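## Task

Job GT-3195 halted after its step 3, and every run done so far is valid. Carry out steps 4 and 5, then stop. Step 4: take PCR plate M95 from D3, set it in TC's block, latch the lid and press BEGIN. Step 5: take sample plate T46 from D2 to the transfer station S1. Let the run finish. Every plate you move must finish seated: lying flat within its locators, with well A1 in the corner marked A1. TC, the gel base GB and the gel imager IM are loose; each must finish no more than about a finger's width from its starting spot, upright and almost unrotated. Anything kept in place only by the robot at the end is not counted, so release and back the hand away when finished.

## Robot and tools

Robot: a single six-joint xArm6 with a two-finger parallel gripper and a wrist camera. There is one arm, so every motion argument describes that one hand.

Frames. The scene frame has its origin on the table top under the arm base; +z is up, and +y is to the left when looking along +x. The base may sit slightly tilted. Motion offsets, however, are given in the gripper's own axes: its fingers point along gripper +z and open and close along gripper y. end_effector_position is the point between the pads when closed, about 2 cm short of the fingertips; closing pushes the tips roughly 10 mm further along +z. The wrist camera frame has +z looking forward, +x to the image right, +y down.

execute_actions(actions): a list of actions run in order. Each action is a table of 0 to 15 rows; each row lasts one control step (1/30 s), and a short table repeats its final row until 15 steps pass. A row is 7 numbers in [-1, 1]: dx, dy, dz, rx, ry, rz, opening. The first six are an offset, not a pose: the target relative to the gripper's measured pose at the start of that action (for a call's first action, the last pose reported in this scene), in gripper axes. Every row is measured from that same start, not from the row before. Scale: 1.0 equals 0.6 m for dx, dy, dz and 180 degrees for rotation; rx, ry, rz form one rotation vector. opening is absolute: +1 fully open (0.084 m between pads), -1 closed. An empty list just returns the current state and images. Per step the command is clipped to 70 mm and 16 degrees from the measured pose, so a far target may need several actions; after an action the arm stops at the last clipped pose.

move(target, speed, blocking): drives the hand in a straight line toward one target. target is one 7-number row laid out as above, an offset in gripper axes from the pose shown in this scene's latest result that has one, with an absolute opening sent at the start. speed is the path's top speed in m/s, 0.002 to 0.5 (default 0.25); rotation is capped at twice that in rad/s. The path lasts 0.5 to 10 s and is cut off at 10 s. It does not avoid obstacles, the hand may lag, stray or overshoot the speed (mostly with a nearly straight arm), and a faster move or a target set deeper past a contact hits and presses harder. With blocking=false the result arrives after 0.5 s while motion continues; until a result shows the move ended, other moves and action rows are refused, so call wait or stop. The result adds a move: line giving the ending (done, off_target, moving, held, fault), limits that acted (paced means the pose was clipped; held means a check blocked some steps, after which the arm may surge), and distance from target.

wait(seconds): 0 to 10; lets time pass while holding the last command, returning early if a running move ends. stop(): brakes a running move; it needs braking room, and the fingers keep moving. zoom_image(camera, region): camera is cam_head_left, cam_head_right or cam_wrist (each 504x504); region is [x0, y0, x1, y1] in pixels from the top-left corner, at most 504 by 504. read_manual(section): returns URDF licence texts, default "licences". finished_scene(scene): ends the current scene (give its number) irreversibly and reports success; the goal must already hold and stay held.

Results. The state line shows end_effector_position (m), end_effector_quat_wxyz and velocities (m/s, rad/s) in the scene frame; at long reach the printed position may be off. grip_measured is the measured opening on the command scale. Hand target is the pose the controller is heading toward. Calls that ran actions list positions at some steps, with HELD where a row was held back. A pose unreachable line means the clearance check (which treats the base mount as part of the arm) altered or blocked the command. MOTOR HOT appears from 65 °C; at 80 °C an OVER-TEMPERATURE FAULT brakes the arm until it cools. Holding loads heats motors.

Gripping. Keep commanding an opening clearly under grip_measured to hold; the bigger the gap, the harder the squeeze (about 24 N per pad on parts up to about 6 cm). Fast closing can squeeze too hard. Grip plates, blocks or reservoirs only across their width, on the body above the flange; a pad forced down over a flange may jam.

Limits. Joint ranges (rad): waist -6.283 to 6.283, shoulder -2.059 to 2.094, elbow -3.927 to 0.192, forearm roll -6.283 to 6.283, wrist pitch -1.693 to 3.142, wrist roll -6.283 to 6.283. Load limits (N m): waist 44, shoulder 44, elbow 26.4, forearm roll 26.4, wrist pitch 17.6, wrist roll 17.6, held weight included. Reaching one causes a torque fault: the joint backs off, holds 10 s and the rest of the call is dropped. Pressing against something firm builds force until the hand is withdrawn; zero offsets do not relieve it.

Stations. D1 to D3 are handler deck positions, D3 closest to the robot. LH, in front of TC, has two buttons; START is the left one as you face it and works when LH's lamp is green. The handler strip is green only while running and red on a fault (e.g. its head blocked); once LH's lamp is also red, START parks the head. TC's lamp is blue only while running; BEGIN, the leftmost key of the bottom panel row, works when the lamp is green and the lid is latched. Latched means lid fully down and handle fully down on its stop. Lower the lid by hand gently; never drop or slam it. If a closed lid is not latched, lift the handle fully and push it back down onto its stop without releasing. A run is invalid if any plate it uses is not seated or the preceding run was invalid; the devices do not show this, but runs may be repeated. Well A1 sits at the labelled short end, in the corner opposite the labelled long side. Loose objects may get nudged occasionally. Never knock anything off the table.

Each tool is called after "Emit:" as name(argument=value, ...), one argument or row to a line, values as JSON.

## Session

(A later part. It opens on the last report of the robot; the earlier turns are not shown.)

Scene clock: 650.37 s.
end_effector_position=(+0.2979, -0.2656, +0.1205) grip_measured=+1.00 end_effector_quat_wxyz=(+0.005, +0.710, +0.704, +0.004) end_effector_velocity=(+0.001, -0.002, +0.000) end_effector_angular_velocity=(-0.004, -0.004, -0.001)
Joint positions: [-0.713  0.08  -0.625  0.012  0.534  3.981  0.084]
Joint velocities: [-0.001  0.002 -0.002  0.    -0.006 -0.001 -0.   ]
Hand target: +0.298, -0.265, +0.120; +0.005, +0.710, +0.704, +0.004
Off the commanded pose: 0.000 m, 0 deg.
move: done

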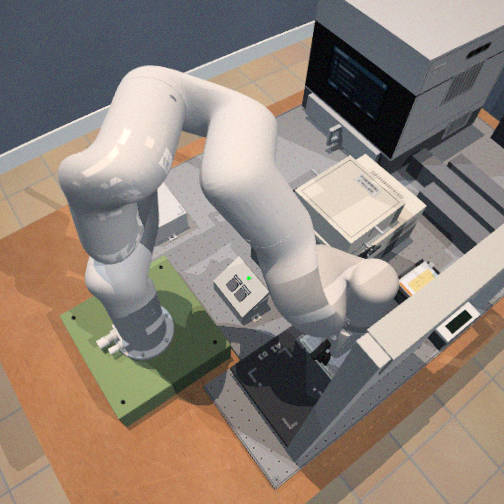

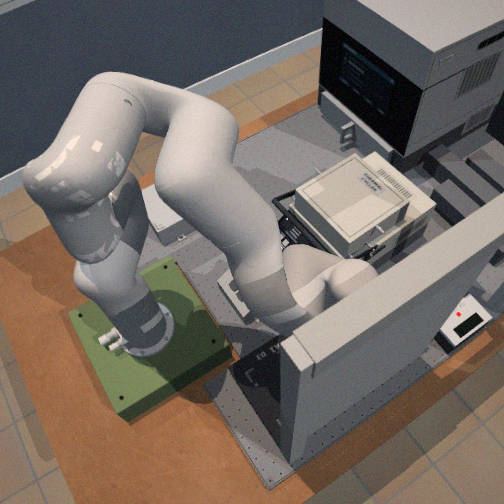

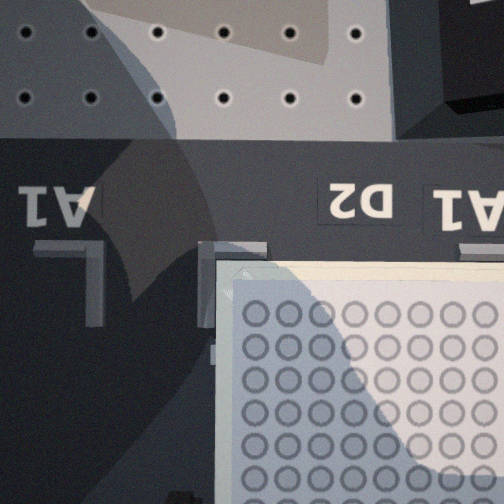

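Emit:
move(
  target=[0,0,0.0625,0,0,0,1],
  speed=0.02,
)

Emit:
move(
  target=[0,0,0,0,0,0,0.3],
)

Emit:
move(
  target=[0,0,-0.05,0,0,0,0.3],
  speed=0.02,
)

Scene clock: 655.30 s.
end_effector_position=(+0.2983, -0.2656, +0.0831) grip_measured=+1.00 end_effector_quat_wxyz=(+0.005, +0.710, +0.704, +0.004) end_effector_velocity=(-0.000, +0.000, -0.001) end_effector_angular_velocity=(+0.000, +0.000, -0.000)
Joint positions: [-0.712  0.195 -0.623  0.015  0.416  3.979  0.084]
Joint velocities: [ 0.     0.002  0.001  0.    -0.003  0.    -0.   ]
Hand target: +0.298, -0.266, +0.083; +0.005, +0.710, +0.704, +0.004
Off the commanded pose: 0.000 m, 0 deg.
move: done

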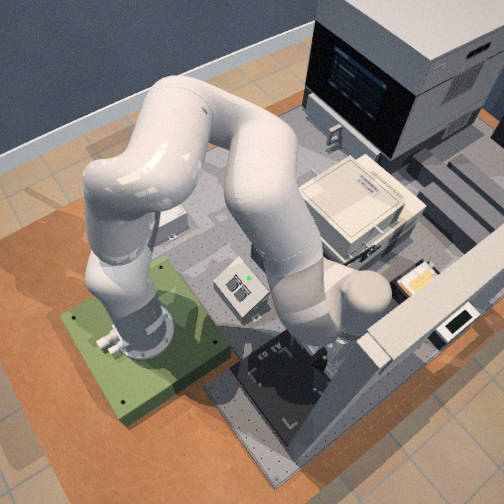

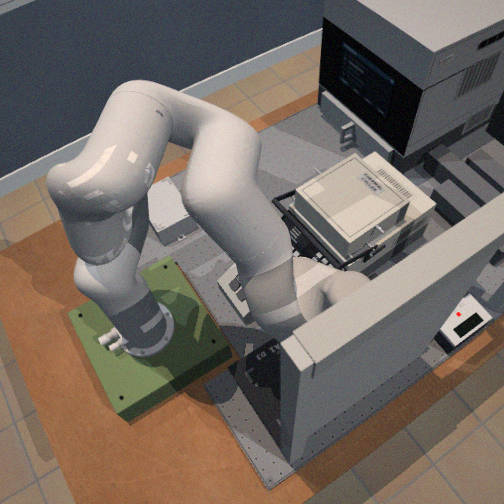

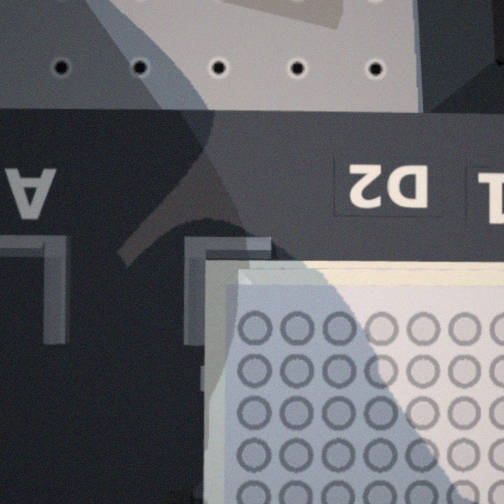

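Scene clock: 655.80 s.
end_effector_position=(+0.2989, -0.2659, +0.0835) grip_measured=+0.93 end_effector_quat_wxyz=(+0.006, +0.710, +0.704, +0.004) end_effector_velocity=(+0.000, -0.000, +0.000) end_effector_angular_velocity=(-0.000, -0.000, +0.000)
Joint positions: [-0.712  0.194 -0.624  0.015  0.416  3.979  0.081]
Joint velocities: [ 0.    -0.001 -0.    -0.     0.001 -0.     0.   ]
Hand target: +0.298, -0.266, +0.083; +0.005, +0.710, +0.704, +0.004
Off the commanded pose: 0.001 m, 0 deg.
move: done

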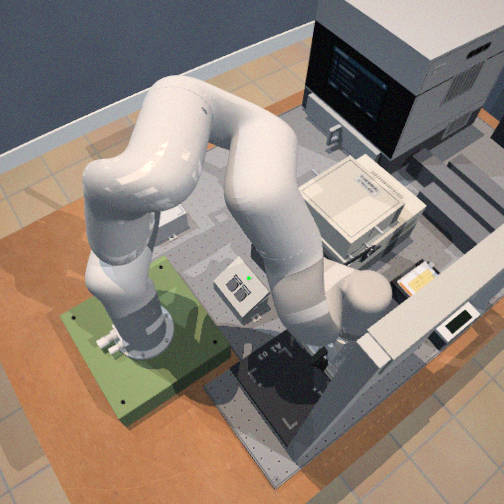

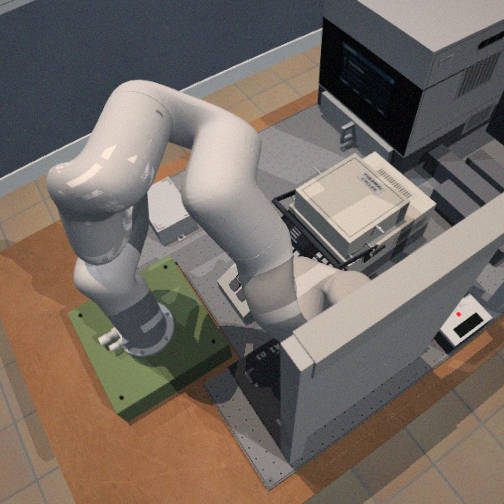

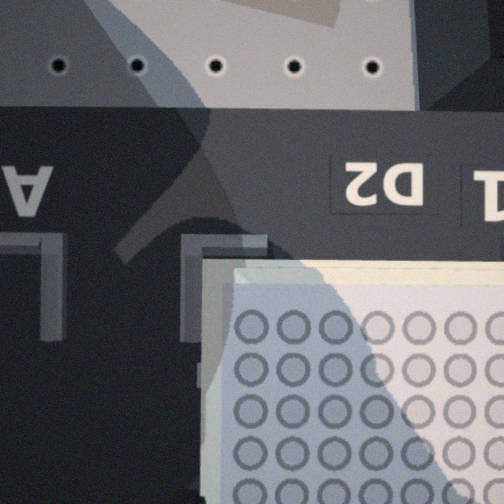

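Scene clock: 657.57 s.
end_effector_position=(+0.2985, -0.2659, +0.1134) grip_measured=+0.93 end_effector_quat_wxyz=(+0.006, +0.710, +0.704, +0.004) end_effector_velocity=(-0.001, +0.000, +0.000) end_effector_angular_velocity=(+0.002, +0.002, -0.000)
Joint positions: [-0.713  0.101 -0.624  0.013  0.509  3.981  0.081]
Joint velocities: [-0.001 -0.002  0.001  0.     0.004 -0.001 -0.   ]
Hand target: +0.299, -0.266, +0.114; +0.006, +0.710, +0.704, +0.004
Off the commanded pose: 0.000 m, 0 deg.
move: done

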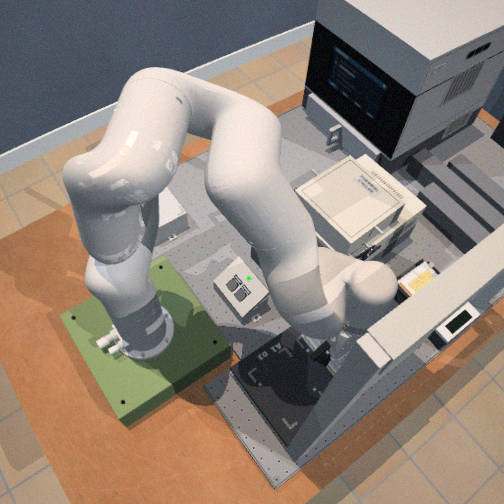

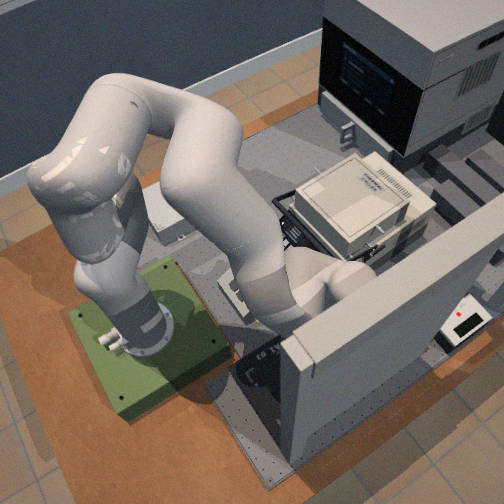

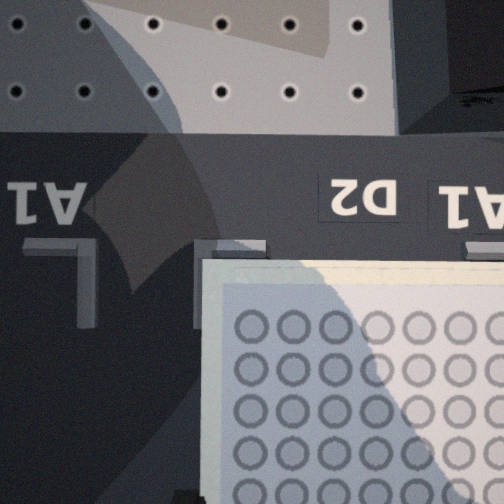

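Emit:
move(
  target=[0,0,-0.25,0,0,0,0.3],
  speed=0.15,
)

Emit:
move(
  target=[0.7,0,0,0,0,-0.45,0.3],
  speed=0.2,
)

Scene clock: 663.20 s.
end_effector_position=(+0.2964, -0.2652, +0.2627) grip_measured=+0.93 end_effector_quat_wxyz=(+0.005, +0.710, +0.704, +0.004) end_effector_velocity=(+0.001, -0.000, +0.003) end_effector_angular_velocity=(-0.002, -0.002, +0.002)
Joint positions: [-0.716 -0.226 -0.773  0.008  0.987  3.984  0.081]
Joint velocities: [ 0.002 -0.002 -0.006 -0.     0.004 -0.001  0.   ]
Hand target: +0.297, -0.265, +0.263; +0.006, +0.710, +0.704, +0.004
Off the commanded pose: 0.001 m, 0 deg.
move: done

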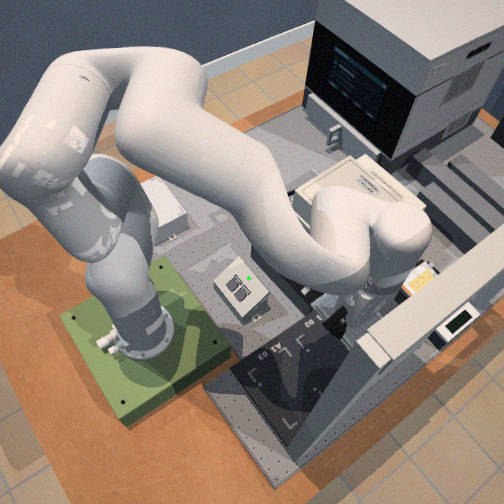

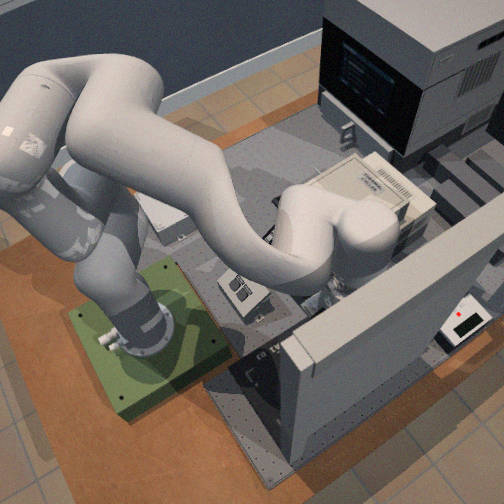

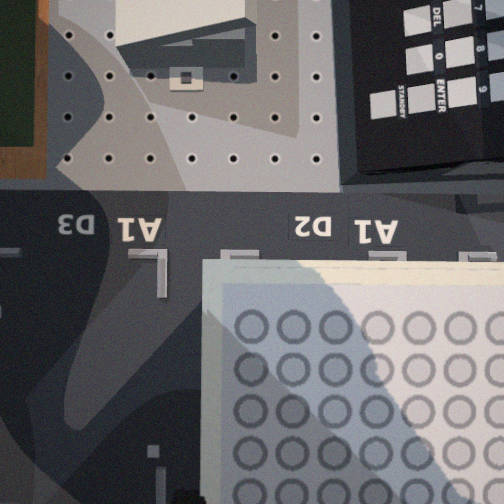

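Scene clock: 667.17 s.
end_effector_position=(+0.2992, +0.1552, +0.2625) grip_measured=+0.93 end_effector_quat_wxyz=(+0.006, +0.083, +0.997, +0.001) end_effector_velocity=(+0.001, +0.001, +0.001) end_effector_angular_velocity=(+0.001, -0.003, +0.000)
Joint positions: [ 0.5   -0.448 -0.578 -0.008  1.014  3.795  0.081]
Joint velocities: [ 0.002 -0.    -0.002 -0.    -0.001  0.002  0.   ]
Hand target: +0.299, +0.155, +0.263; +0.006, +0.083, +0.997, +0.001
Off the commanded pose: 0.001 m, 0 deg.
move: done

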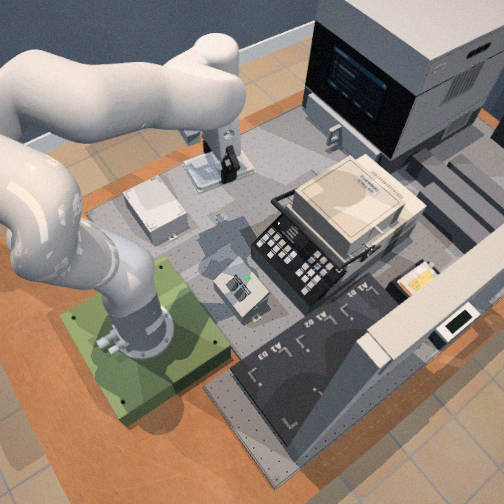

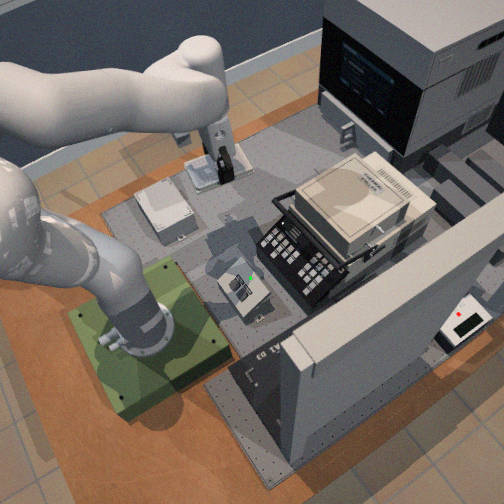

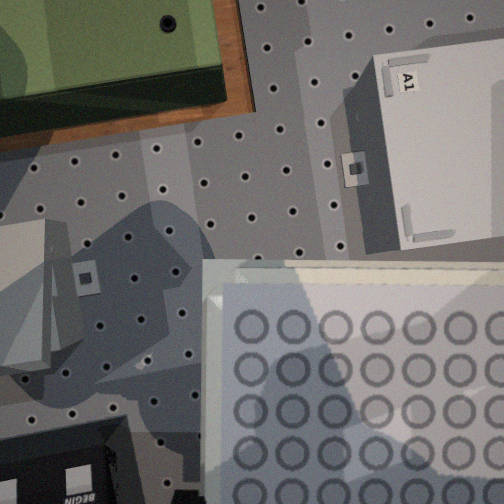

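Emit:
move(
  target=[0.222,0.179,0.1,0,0,-0.48,0.3],
  speed=0.15,
)

Emit:
move(
  target=[0,0,0.1,0,0,-0.07,0.3],
  speed=0.08,
)

Scene clock: 675.70 s.
end_effector_position=(+0.1859, +0.2830, +0.2013) grip_measured=+0.93 end_effector_quat_wxyz=(+0.005, -0.621, +0.784, -0.003) end_effector_velocity=(+0.000, +0.001, +0.000) end_effector_angular_velocity=(+0.002, -0.001, +0.006)
Joint positions: [ 1.012 -0.328 -0.484 -0.014  0.805  2.806  0.081]
Joint velocities: [ 0.001 -0.    -0.     0.001 -0.002 -0.006  0.   ]
Hand target: +0.186, +0.283, +0.201; +0.005, -0.622, +0.783, -0.003
Off the commanded pose: 0.001 m, 0 deg.
move: done

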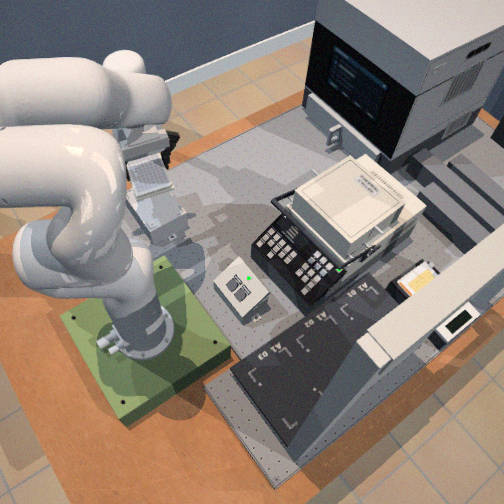

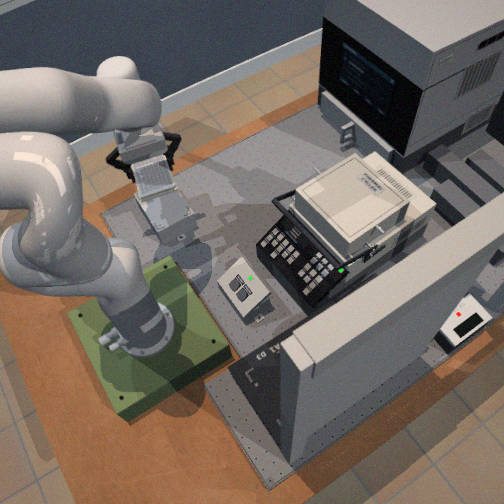

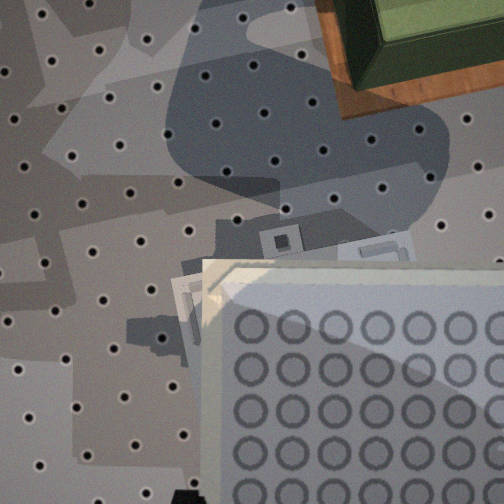

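Scene clock: 677.40 s.
end_effector_position=(+0.1866, +0.2831, +0.1415) grip_measured=+0.93 end_effector_quat_wxyz=(-0.005, +0.703, -0.711, +0.003) end_effector_velocity=(+0.001, +0.001, -0.000) end_effector_angular_velocity=(+0.003, -0.001, +0.003)
Joint positions: [ 1.009 -0.162 -0.426 -0.019  0.58   2.589  0.081]
Joint velocities: [-0.002  0.003 -0.001  0.001 -0.005 -0.005 -0.   ]
Hand target: +0.187, +0.283, +0.141; -0.005, +0.704, -0.711, +0.004
Off the commanded pose: 0.000 m, 0 deg.
move: done

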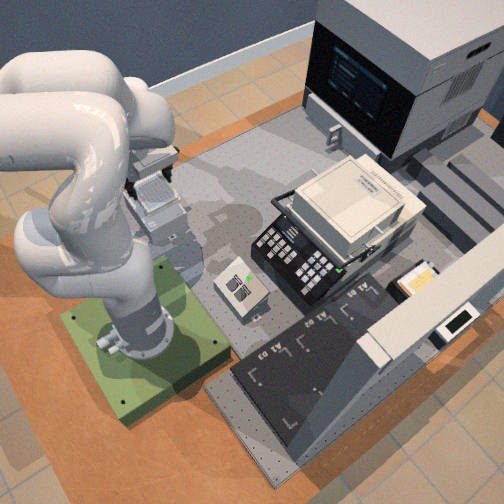

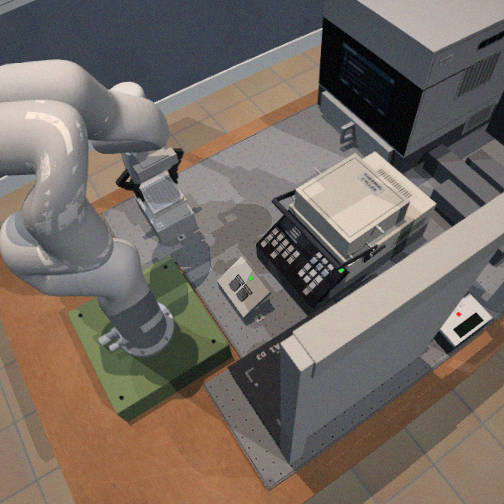

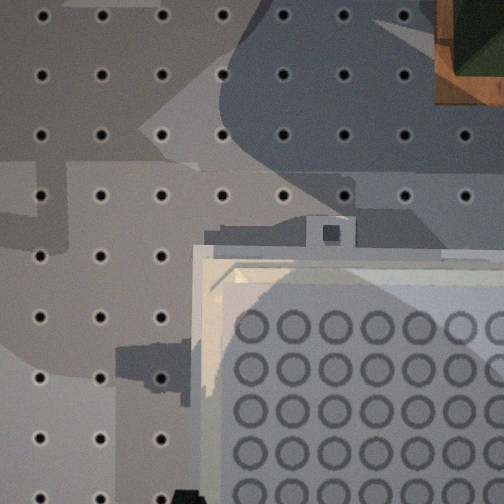

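Emit:
move(
  target=[0,0,0.03,0,0,0,0.3],
  speed=0.02,
)

Scene clock: 681.93 s.
end_effector_position=(+0.1869, +0.2832, +0.1236) grip_measured=+0.93 end_effector_quat_wxyz=(-0.005, +0.703, -0.711, +0.003) end_effector_velocity=(+0.000, +0.001, +0.000) end_effector_angular_velocity=(+0.003, -0.002, +0.001)
Joint positions: [ 1.008 -0.102 -0.417 -0.021  0.511  2.591  0.081]
Joint velocities: [ 0.001  0.002 -0.002 -0.    -0.004  0.001 -0.   ]
Hand target: +0.187, +0.283, +0.124; -0.005, +0.703, -0.711, +0.004
Off the commanded pose: 0.000 m, 0 deg.
move: done

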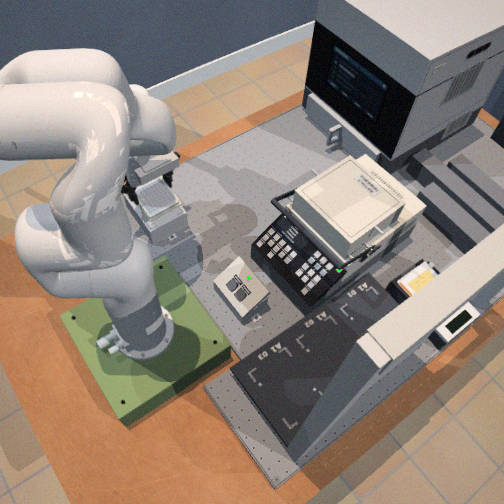

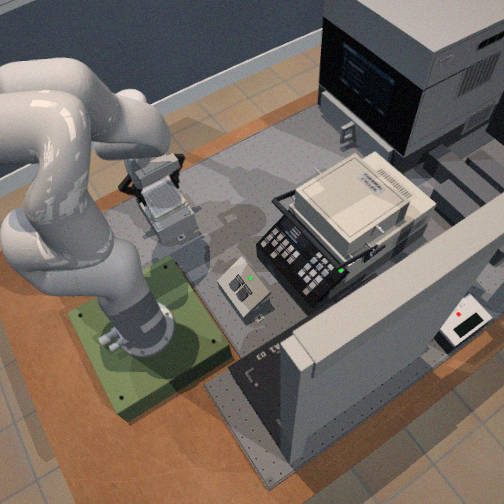

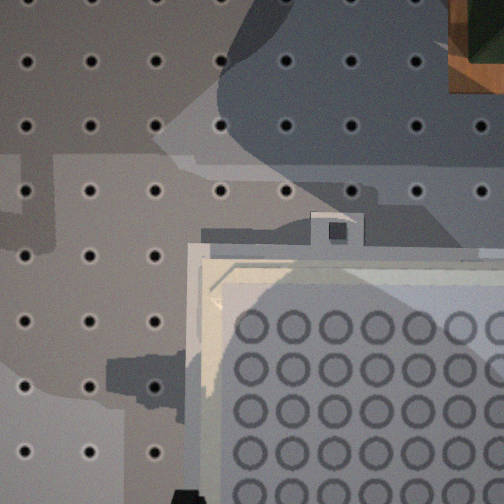

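Emit:
move(
  target=[0,0,0.012,0,0,0.005,0.3],
  speed=0.008,
)

Emit:
zoom_image(
  camera="cam_wrist",
  region=[150,200,350,350],
)

Scene clock: 688.80 s.
end_effector_position=(+0.1869, +0.2831, +0.1164) grip_measured=+0.93 end_effector_quat_wxyz=(-0.005, +0.698, -0.716, +0.003) end_effector_velocity=(+0.000, +0.001, +0.000) end_effector_angular_velocity=(+0.002, -0.001, +0.000)
Joint positions: [ 1.007 -0.076 -0.414 -0.022  0.483  2.607  0.081]
Joint velocities: [ 0.001  0.002 -0.001 -0.    -0.003  0.001  0.   ]
Hand target: +0.187, +0.283, +0.116; -0.005, +0.698, -0.716, +0.003
Off the commanded pose: 0.000 m, 0 deg.
move: done

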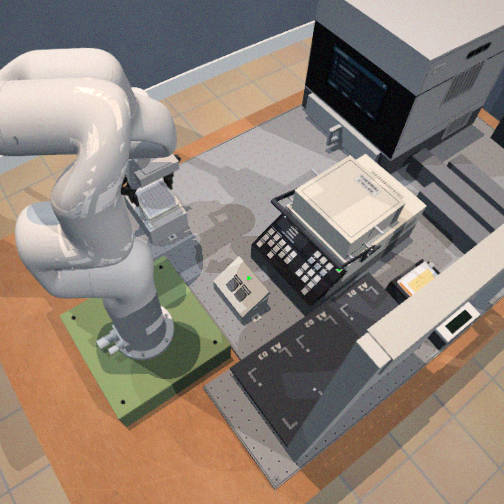

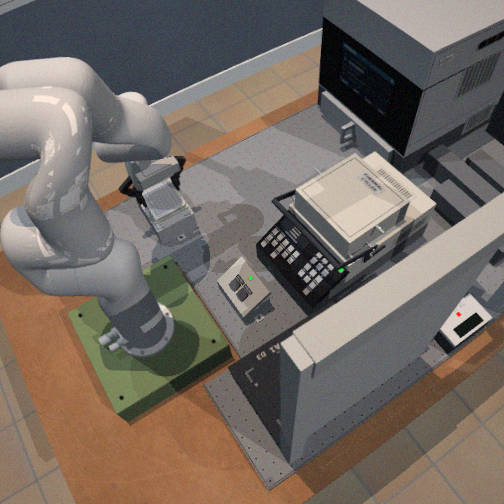

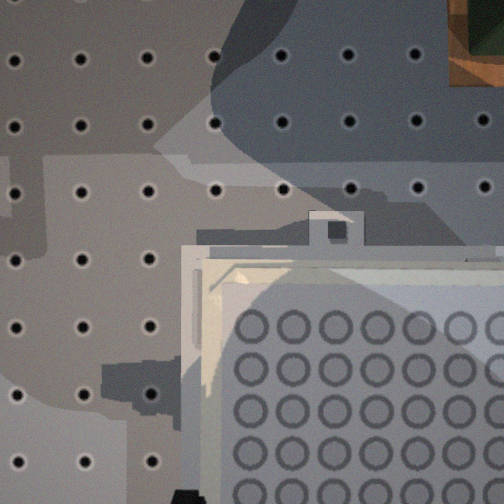

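Region (150, 200, 350, 350) of cam_wrist's 504x504 image, scaled by 2.520, with more detail than that image has; it fills the top 378 rows of this view, and the rest is white.

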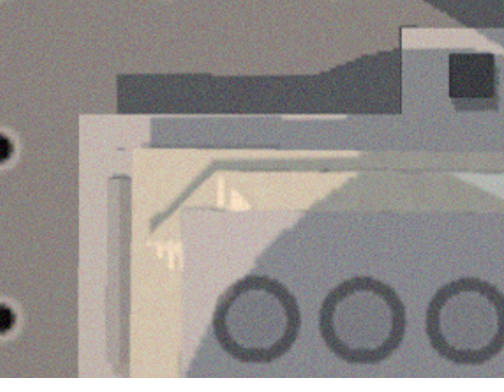

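Emit:
move(
  target=[-0.005,0,0.005,0,0,0,0.3],
  speed=0.005,
)

Emit:
zoom_image(
  camera="cam_wrist",
  region=[150,200,504,350],
)

Scene clock: 694.67 s.
end_effector_position=(+0.1870, +0.2861, +0.1134) grip_measured=+0.93 end_effector_quat_wxyz=(-0.005, +0.698, -0.716, +0.003) end_effector_velocity=(+0.000, -0.001, -0.001) end_effector_angular_velocity=(-0.002, +0.001, -0.002)
Joint positions: [ 1.012 -0.058 -0.423 -0.023  0.473  2.612  0.081]
Joint velocities: [-0.002  0.002  0.001 -0.    -0.001  0.001  0.   ]
Hand target: +0.187, +0.286, +0.113; -0.005, +0.698, -0.716, +0.003
Off the commanded pose: 0.000 m, 0 deg.
move: done

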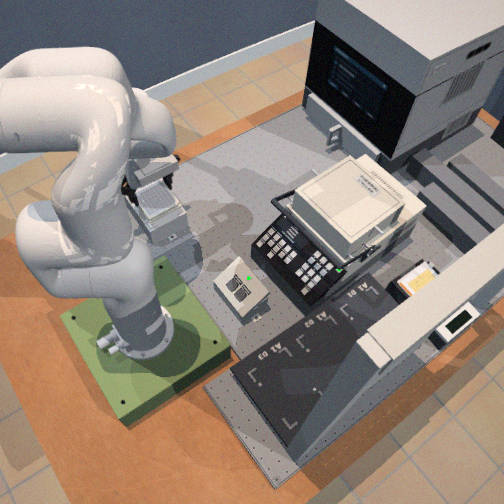

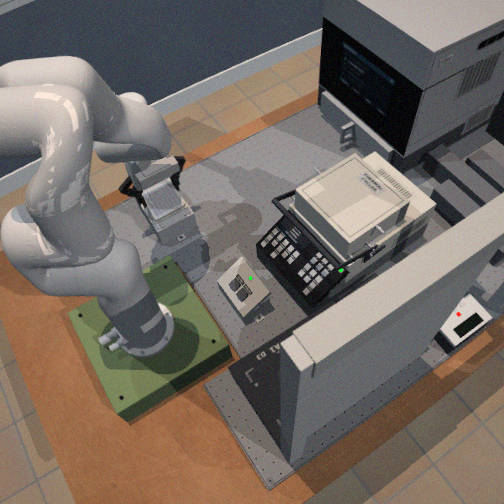

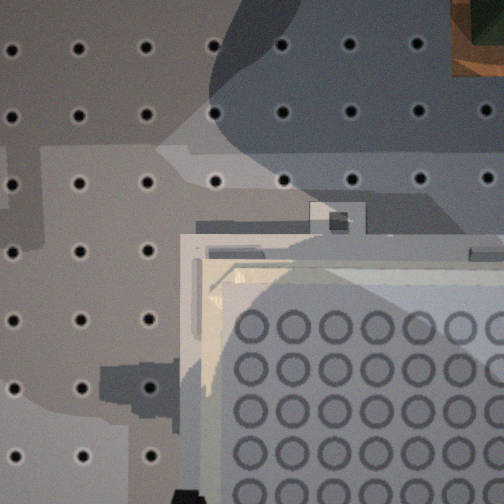

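Region (150, 200, 504, 350) of cam_wrist's 504x504 image, scaled by 1.424, with more detail than that image has; it fills the top 214 rows of this view, and the rest is white.

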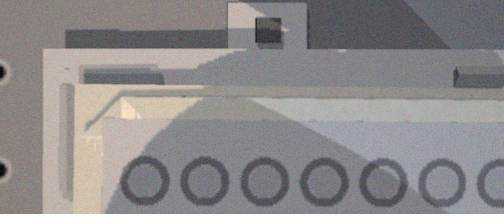

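Looks aligned. Lower.

Emit:
move(
  target=[0,0,0.012,0,0,0,0.3],
  speed=0.004,
)

Scene clock: 697.90 s.
end_effector_position=(+0.1871, +0.2861, +0.1062) grip_measured=+0.93 end_effector_quat_wxyz=(-0.005, +0.698, -0.716, +0.003) end_effector_velocity=(+0.000, +0.000, -0.000) end_effector_angular_velocity=(+0.001, -0.001, +0.001)
Joint positions: [ 1.011 -0.032 -0.421 -0.024  0.446  2.613  0.081]
Joint velocities: [-0.     0.001 -0.    -0.    -0.002 -0.001 -0.   ]
Hand target: +0.187, +0.286, +0.106; -0.005, +0.698, -0.716, +0.003
Off the commanded pose: 0.000 m, 0 deg.
move: done

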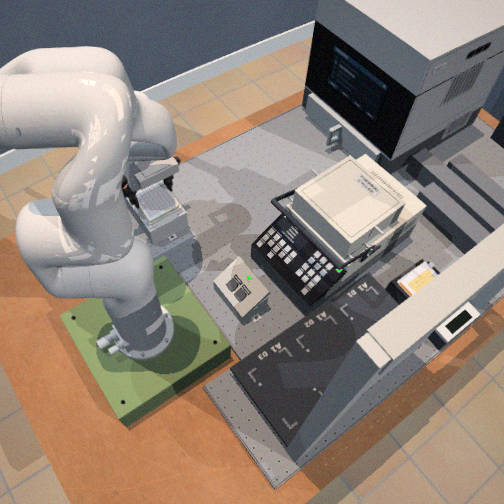

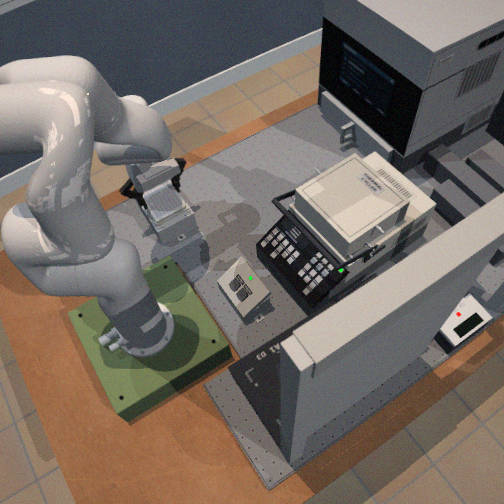

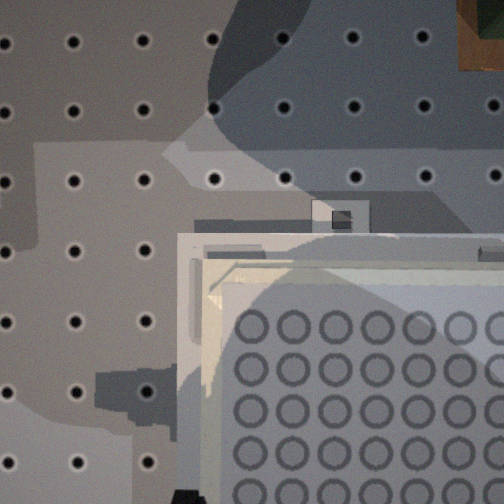

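Emit:
move(
  target=[0,0,0.012,0,0,0,0.3],
  speed=0.004,
)

Scene clock: 701.07 s.
end_effector_position=(+0.1872, +0.2861, +0.0991) grip_measured=+0.93 end_effector_quat_wxyz=(-0.005, +0.698, -0.716, +0.003) end_effector_velocity=(+0.000, +0.000, -0.000) end_effector_angular_velocity=(+0.000, -0.000, -0.000)
Joint positions: [ 1.01  -0.005 -0.421 -0.026  0.418  2.614  0.081]
Joint velocities: [-0.     0.001 -0.    -0.    -0.001  0.     0.   ]
Hand target: +0.187, +0.286, +0.099; -0.005, +0.698, -0.716, +0.003
Off the commanded pose: 0.000 m, 0 deg.
move: done

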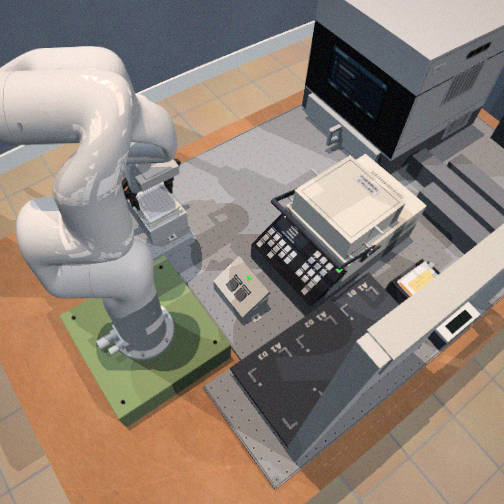

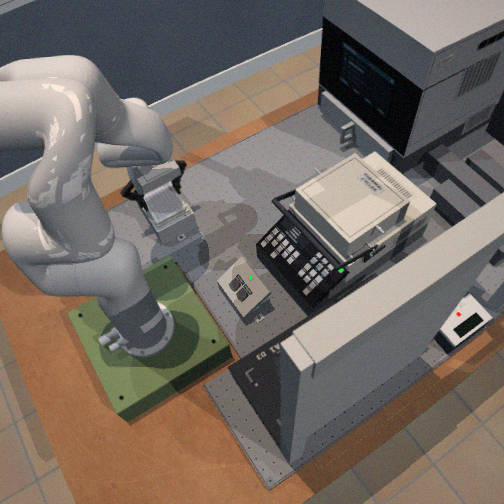

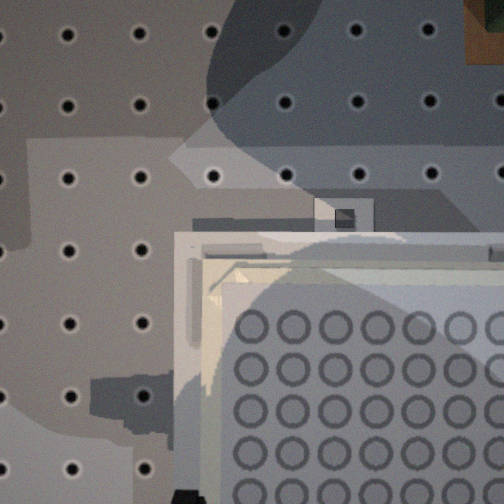

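Emit:
move(
  target=[0,0,0.012,0,0,0,0.3],
  speed=0.004,
)

Scene clock: 704.33 s.
end_effector_position=(+0.1876, +0.2867, +0.0923) grip_measured=+0.94 end_effector_quat_wxyz=(-0.006, +0.698, -0.716, +0.003) end_effector_velocity=(+0.000, +0.000, -0.000) end_effector_angular_velocity=(-0.000, +0.000, +0.001)
Joint positions: [ 1.01   0.021 -0.421 -0.027  0.391  2.615  0.082]
Joint velocities: [-0.001  0.001 -0.001 -0.    -0.    -0.002  0.   ]
Hand target: +0.187, +0.286, +0.092; -0.005, +0.698, -0.716, +0.003
Off the commanded pose: 0.001 m, 0 deg.
move: done

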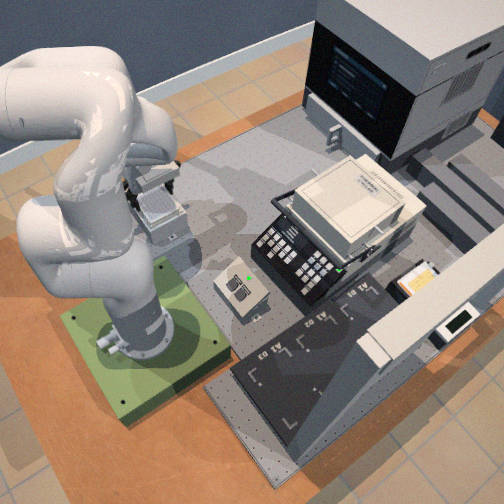

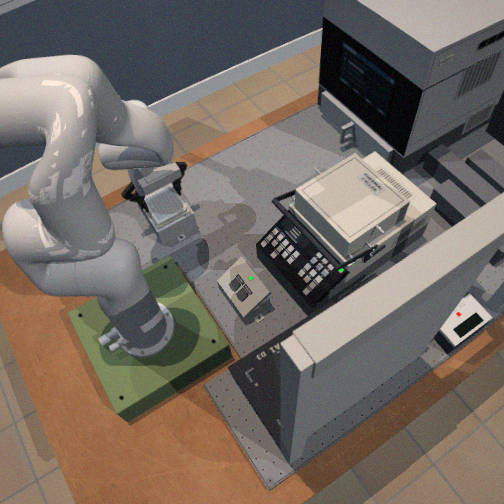

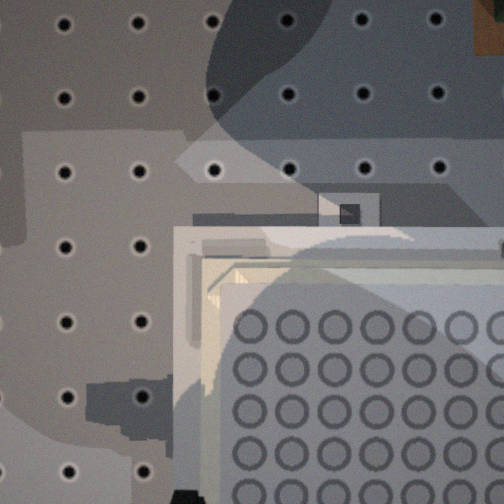

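Contact. Release and rise.

Emit:
move(
  target=[0,0,0,0,0,0,1],
)

Emit:
move(
  target=[0,0,-0.25,0,0,0,1],
  speed=0.1,
)

Scene clock: 707.43 s.
end_effector_position=(+0.1874, +0.2864, +0.0921) grip_measured=+1.00 end_effector_quat_wxyz=(-0.005, +0.698, -0.716, +0.003) end_effector_velocity=(+0.001, +0.002, +0.002) end_effector_angular_velocity=(+0.006, -0.004, +0.001)
Joint positions: [ 1.01   0.022 -0.421 -0.027  0.391  2.615  0.084]
Joint velocities: [-0.    -0.003 -0.002 -0.    -0.002 -0.001 -0.   ]
Hand target: +0.188, +0.287, +0.092; -0.006, +0.698, -0.716, +0.003
Off the commanded pose: 0.000 m, 0 deg.
move: done

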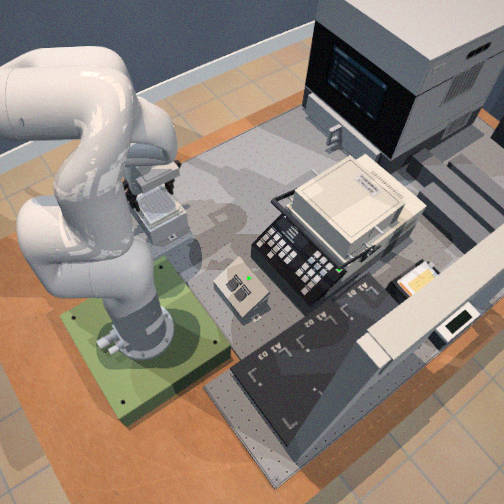

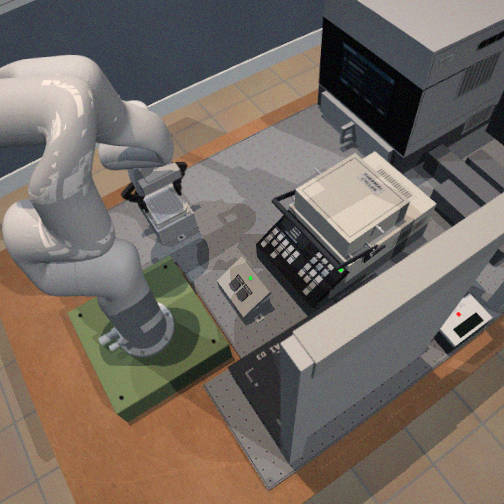

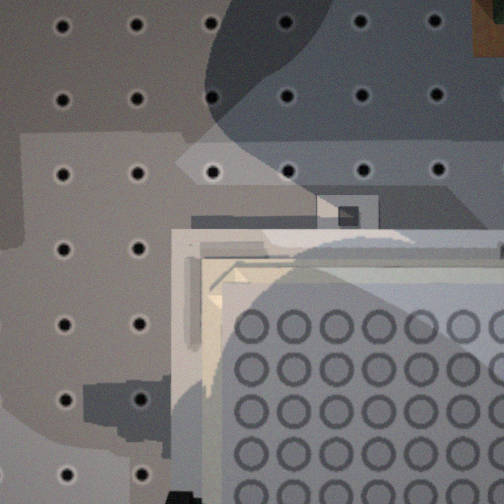

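Scene clock: 709.33 s.
end_effector_position=(+0.1854, +0.2861, +0.2417) grip_measured=+1.00 end_effector_quat_wxyz=(-0.005, +0.698, -0.716, +0.003) end_effector_velocity=(+0.001, +0.000, +0.002) end_effector_angular_velocity=(+0.003, -0.002, -0.002)
Joint positions: [ 1.019 -0.397 -0.555 -0.013  0.945  2.606  0.084]
Joint velocities: [-0.001 -0.004 -0.004  0.     0.003  0.     0.   ]
Hand target: +0.186, +0.286, +0.242; -0.005, +0.698, -0.716, +0.003
Off the commanded pose: 0.000 m, 0 deg.
move: done

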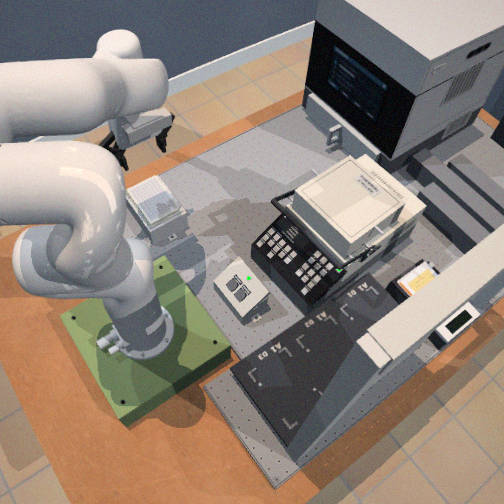

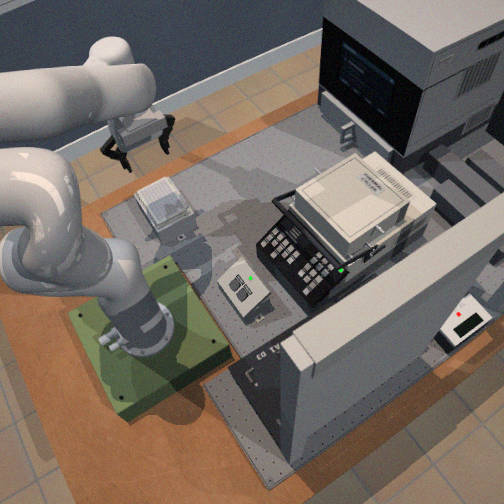

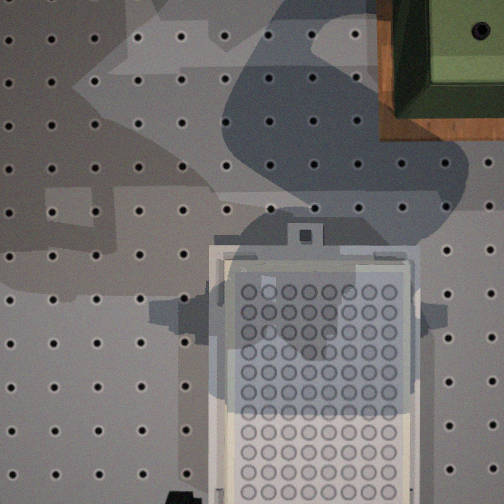

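Emit:
move(
  target=[0.5487,-0.4578,-0.3158,0,0,-0.0045,1],
)

Scene clock: 714.87 s.
end_effector_position=(+0.4503, -0.0496, +0.4343) grip_measured=+1.00 end_effector_quat_wxyz=(-0.005, +0.703, -0.711, +0.005) end_effector_velocity=(+0.001, -0.002, -0.000) end_effector_angular_velocity=(+0.000, +0.003, -0.004)
Joint positions: [-0.092 -0.097 -1.4    0.     1.482  1.473  0.084]
Joint velocities: [-0.005  0.006 -0.006 -0.     0.003 -0.001 -0.   ]
Hand target: +0.450, -0.050, +0.434; -0.005, +0.703, -0.711, +0.005
Off the commanded pose: 0.002 m, 0 deg.
move: done

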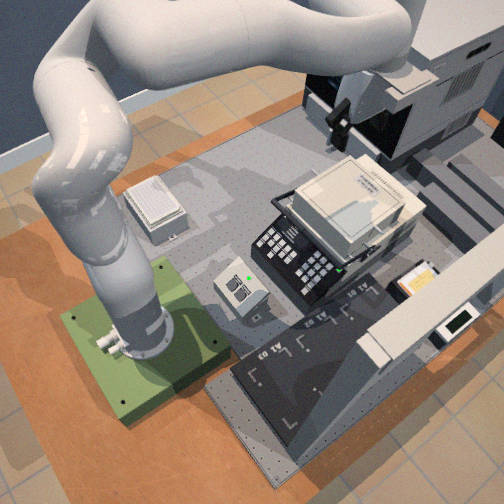

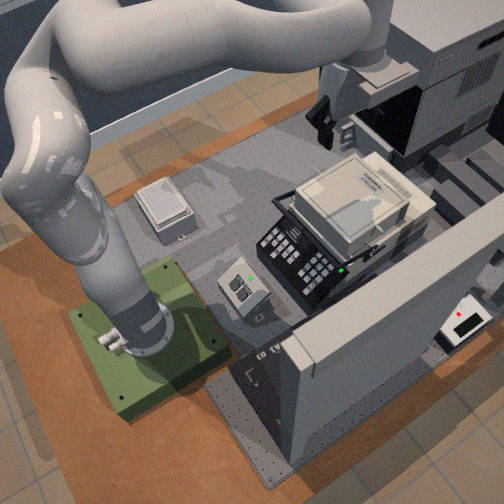

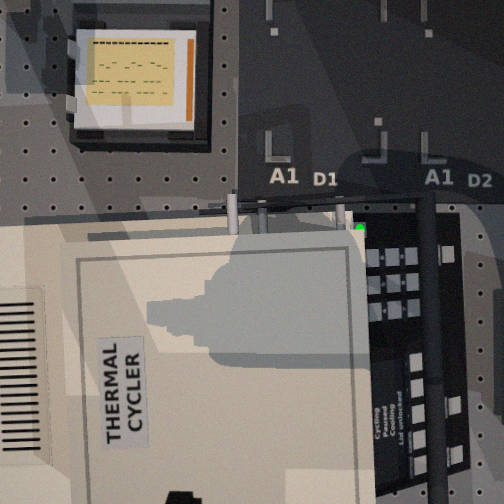

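Emit:
finished_scene(
  scene=2,
)

The scene is finished: the task was done.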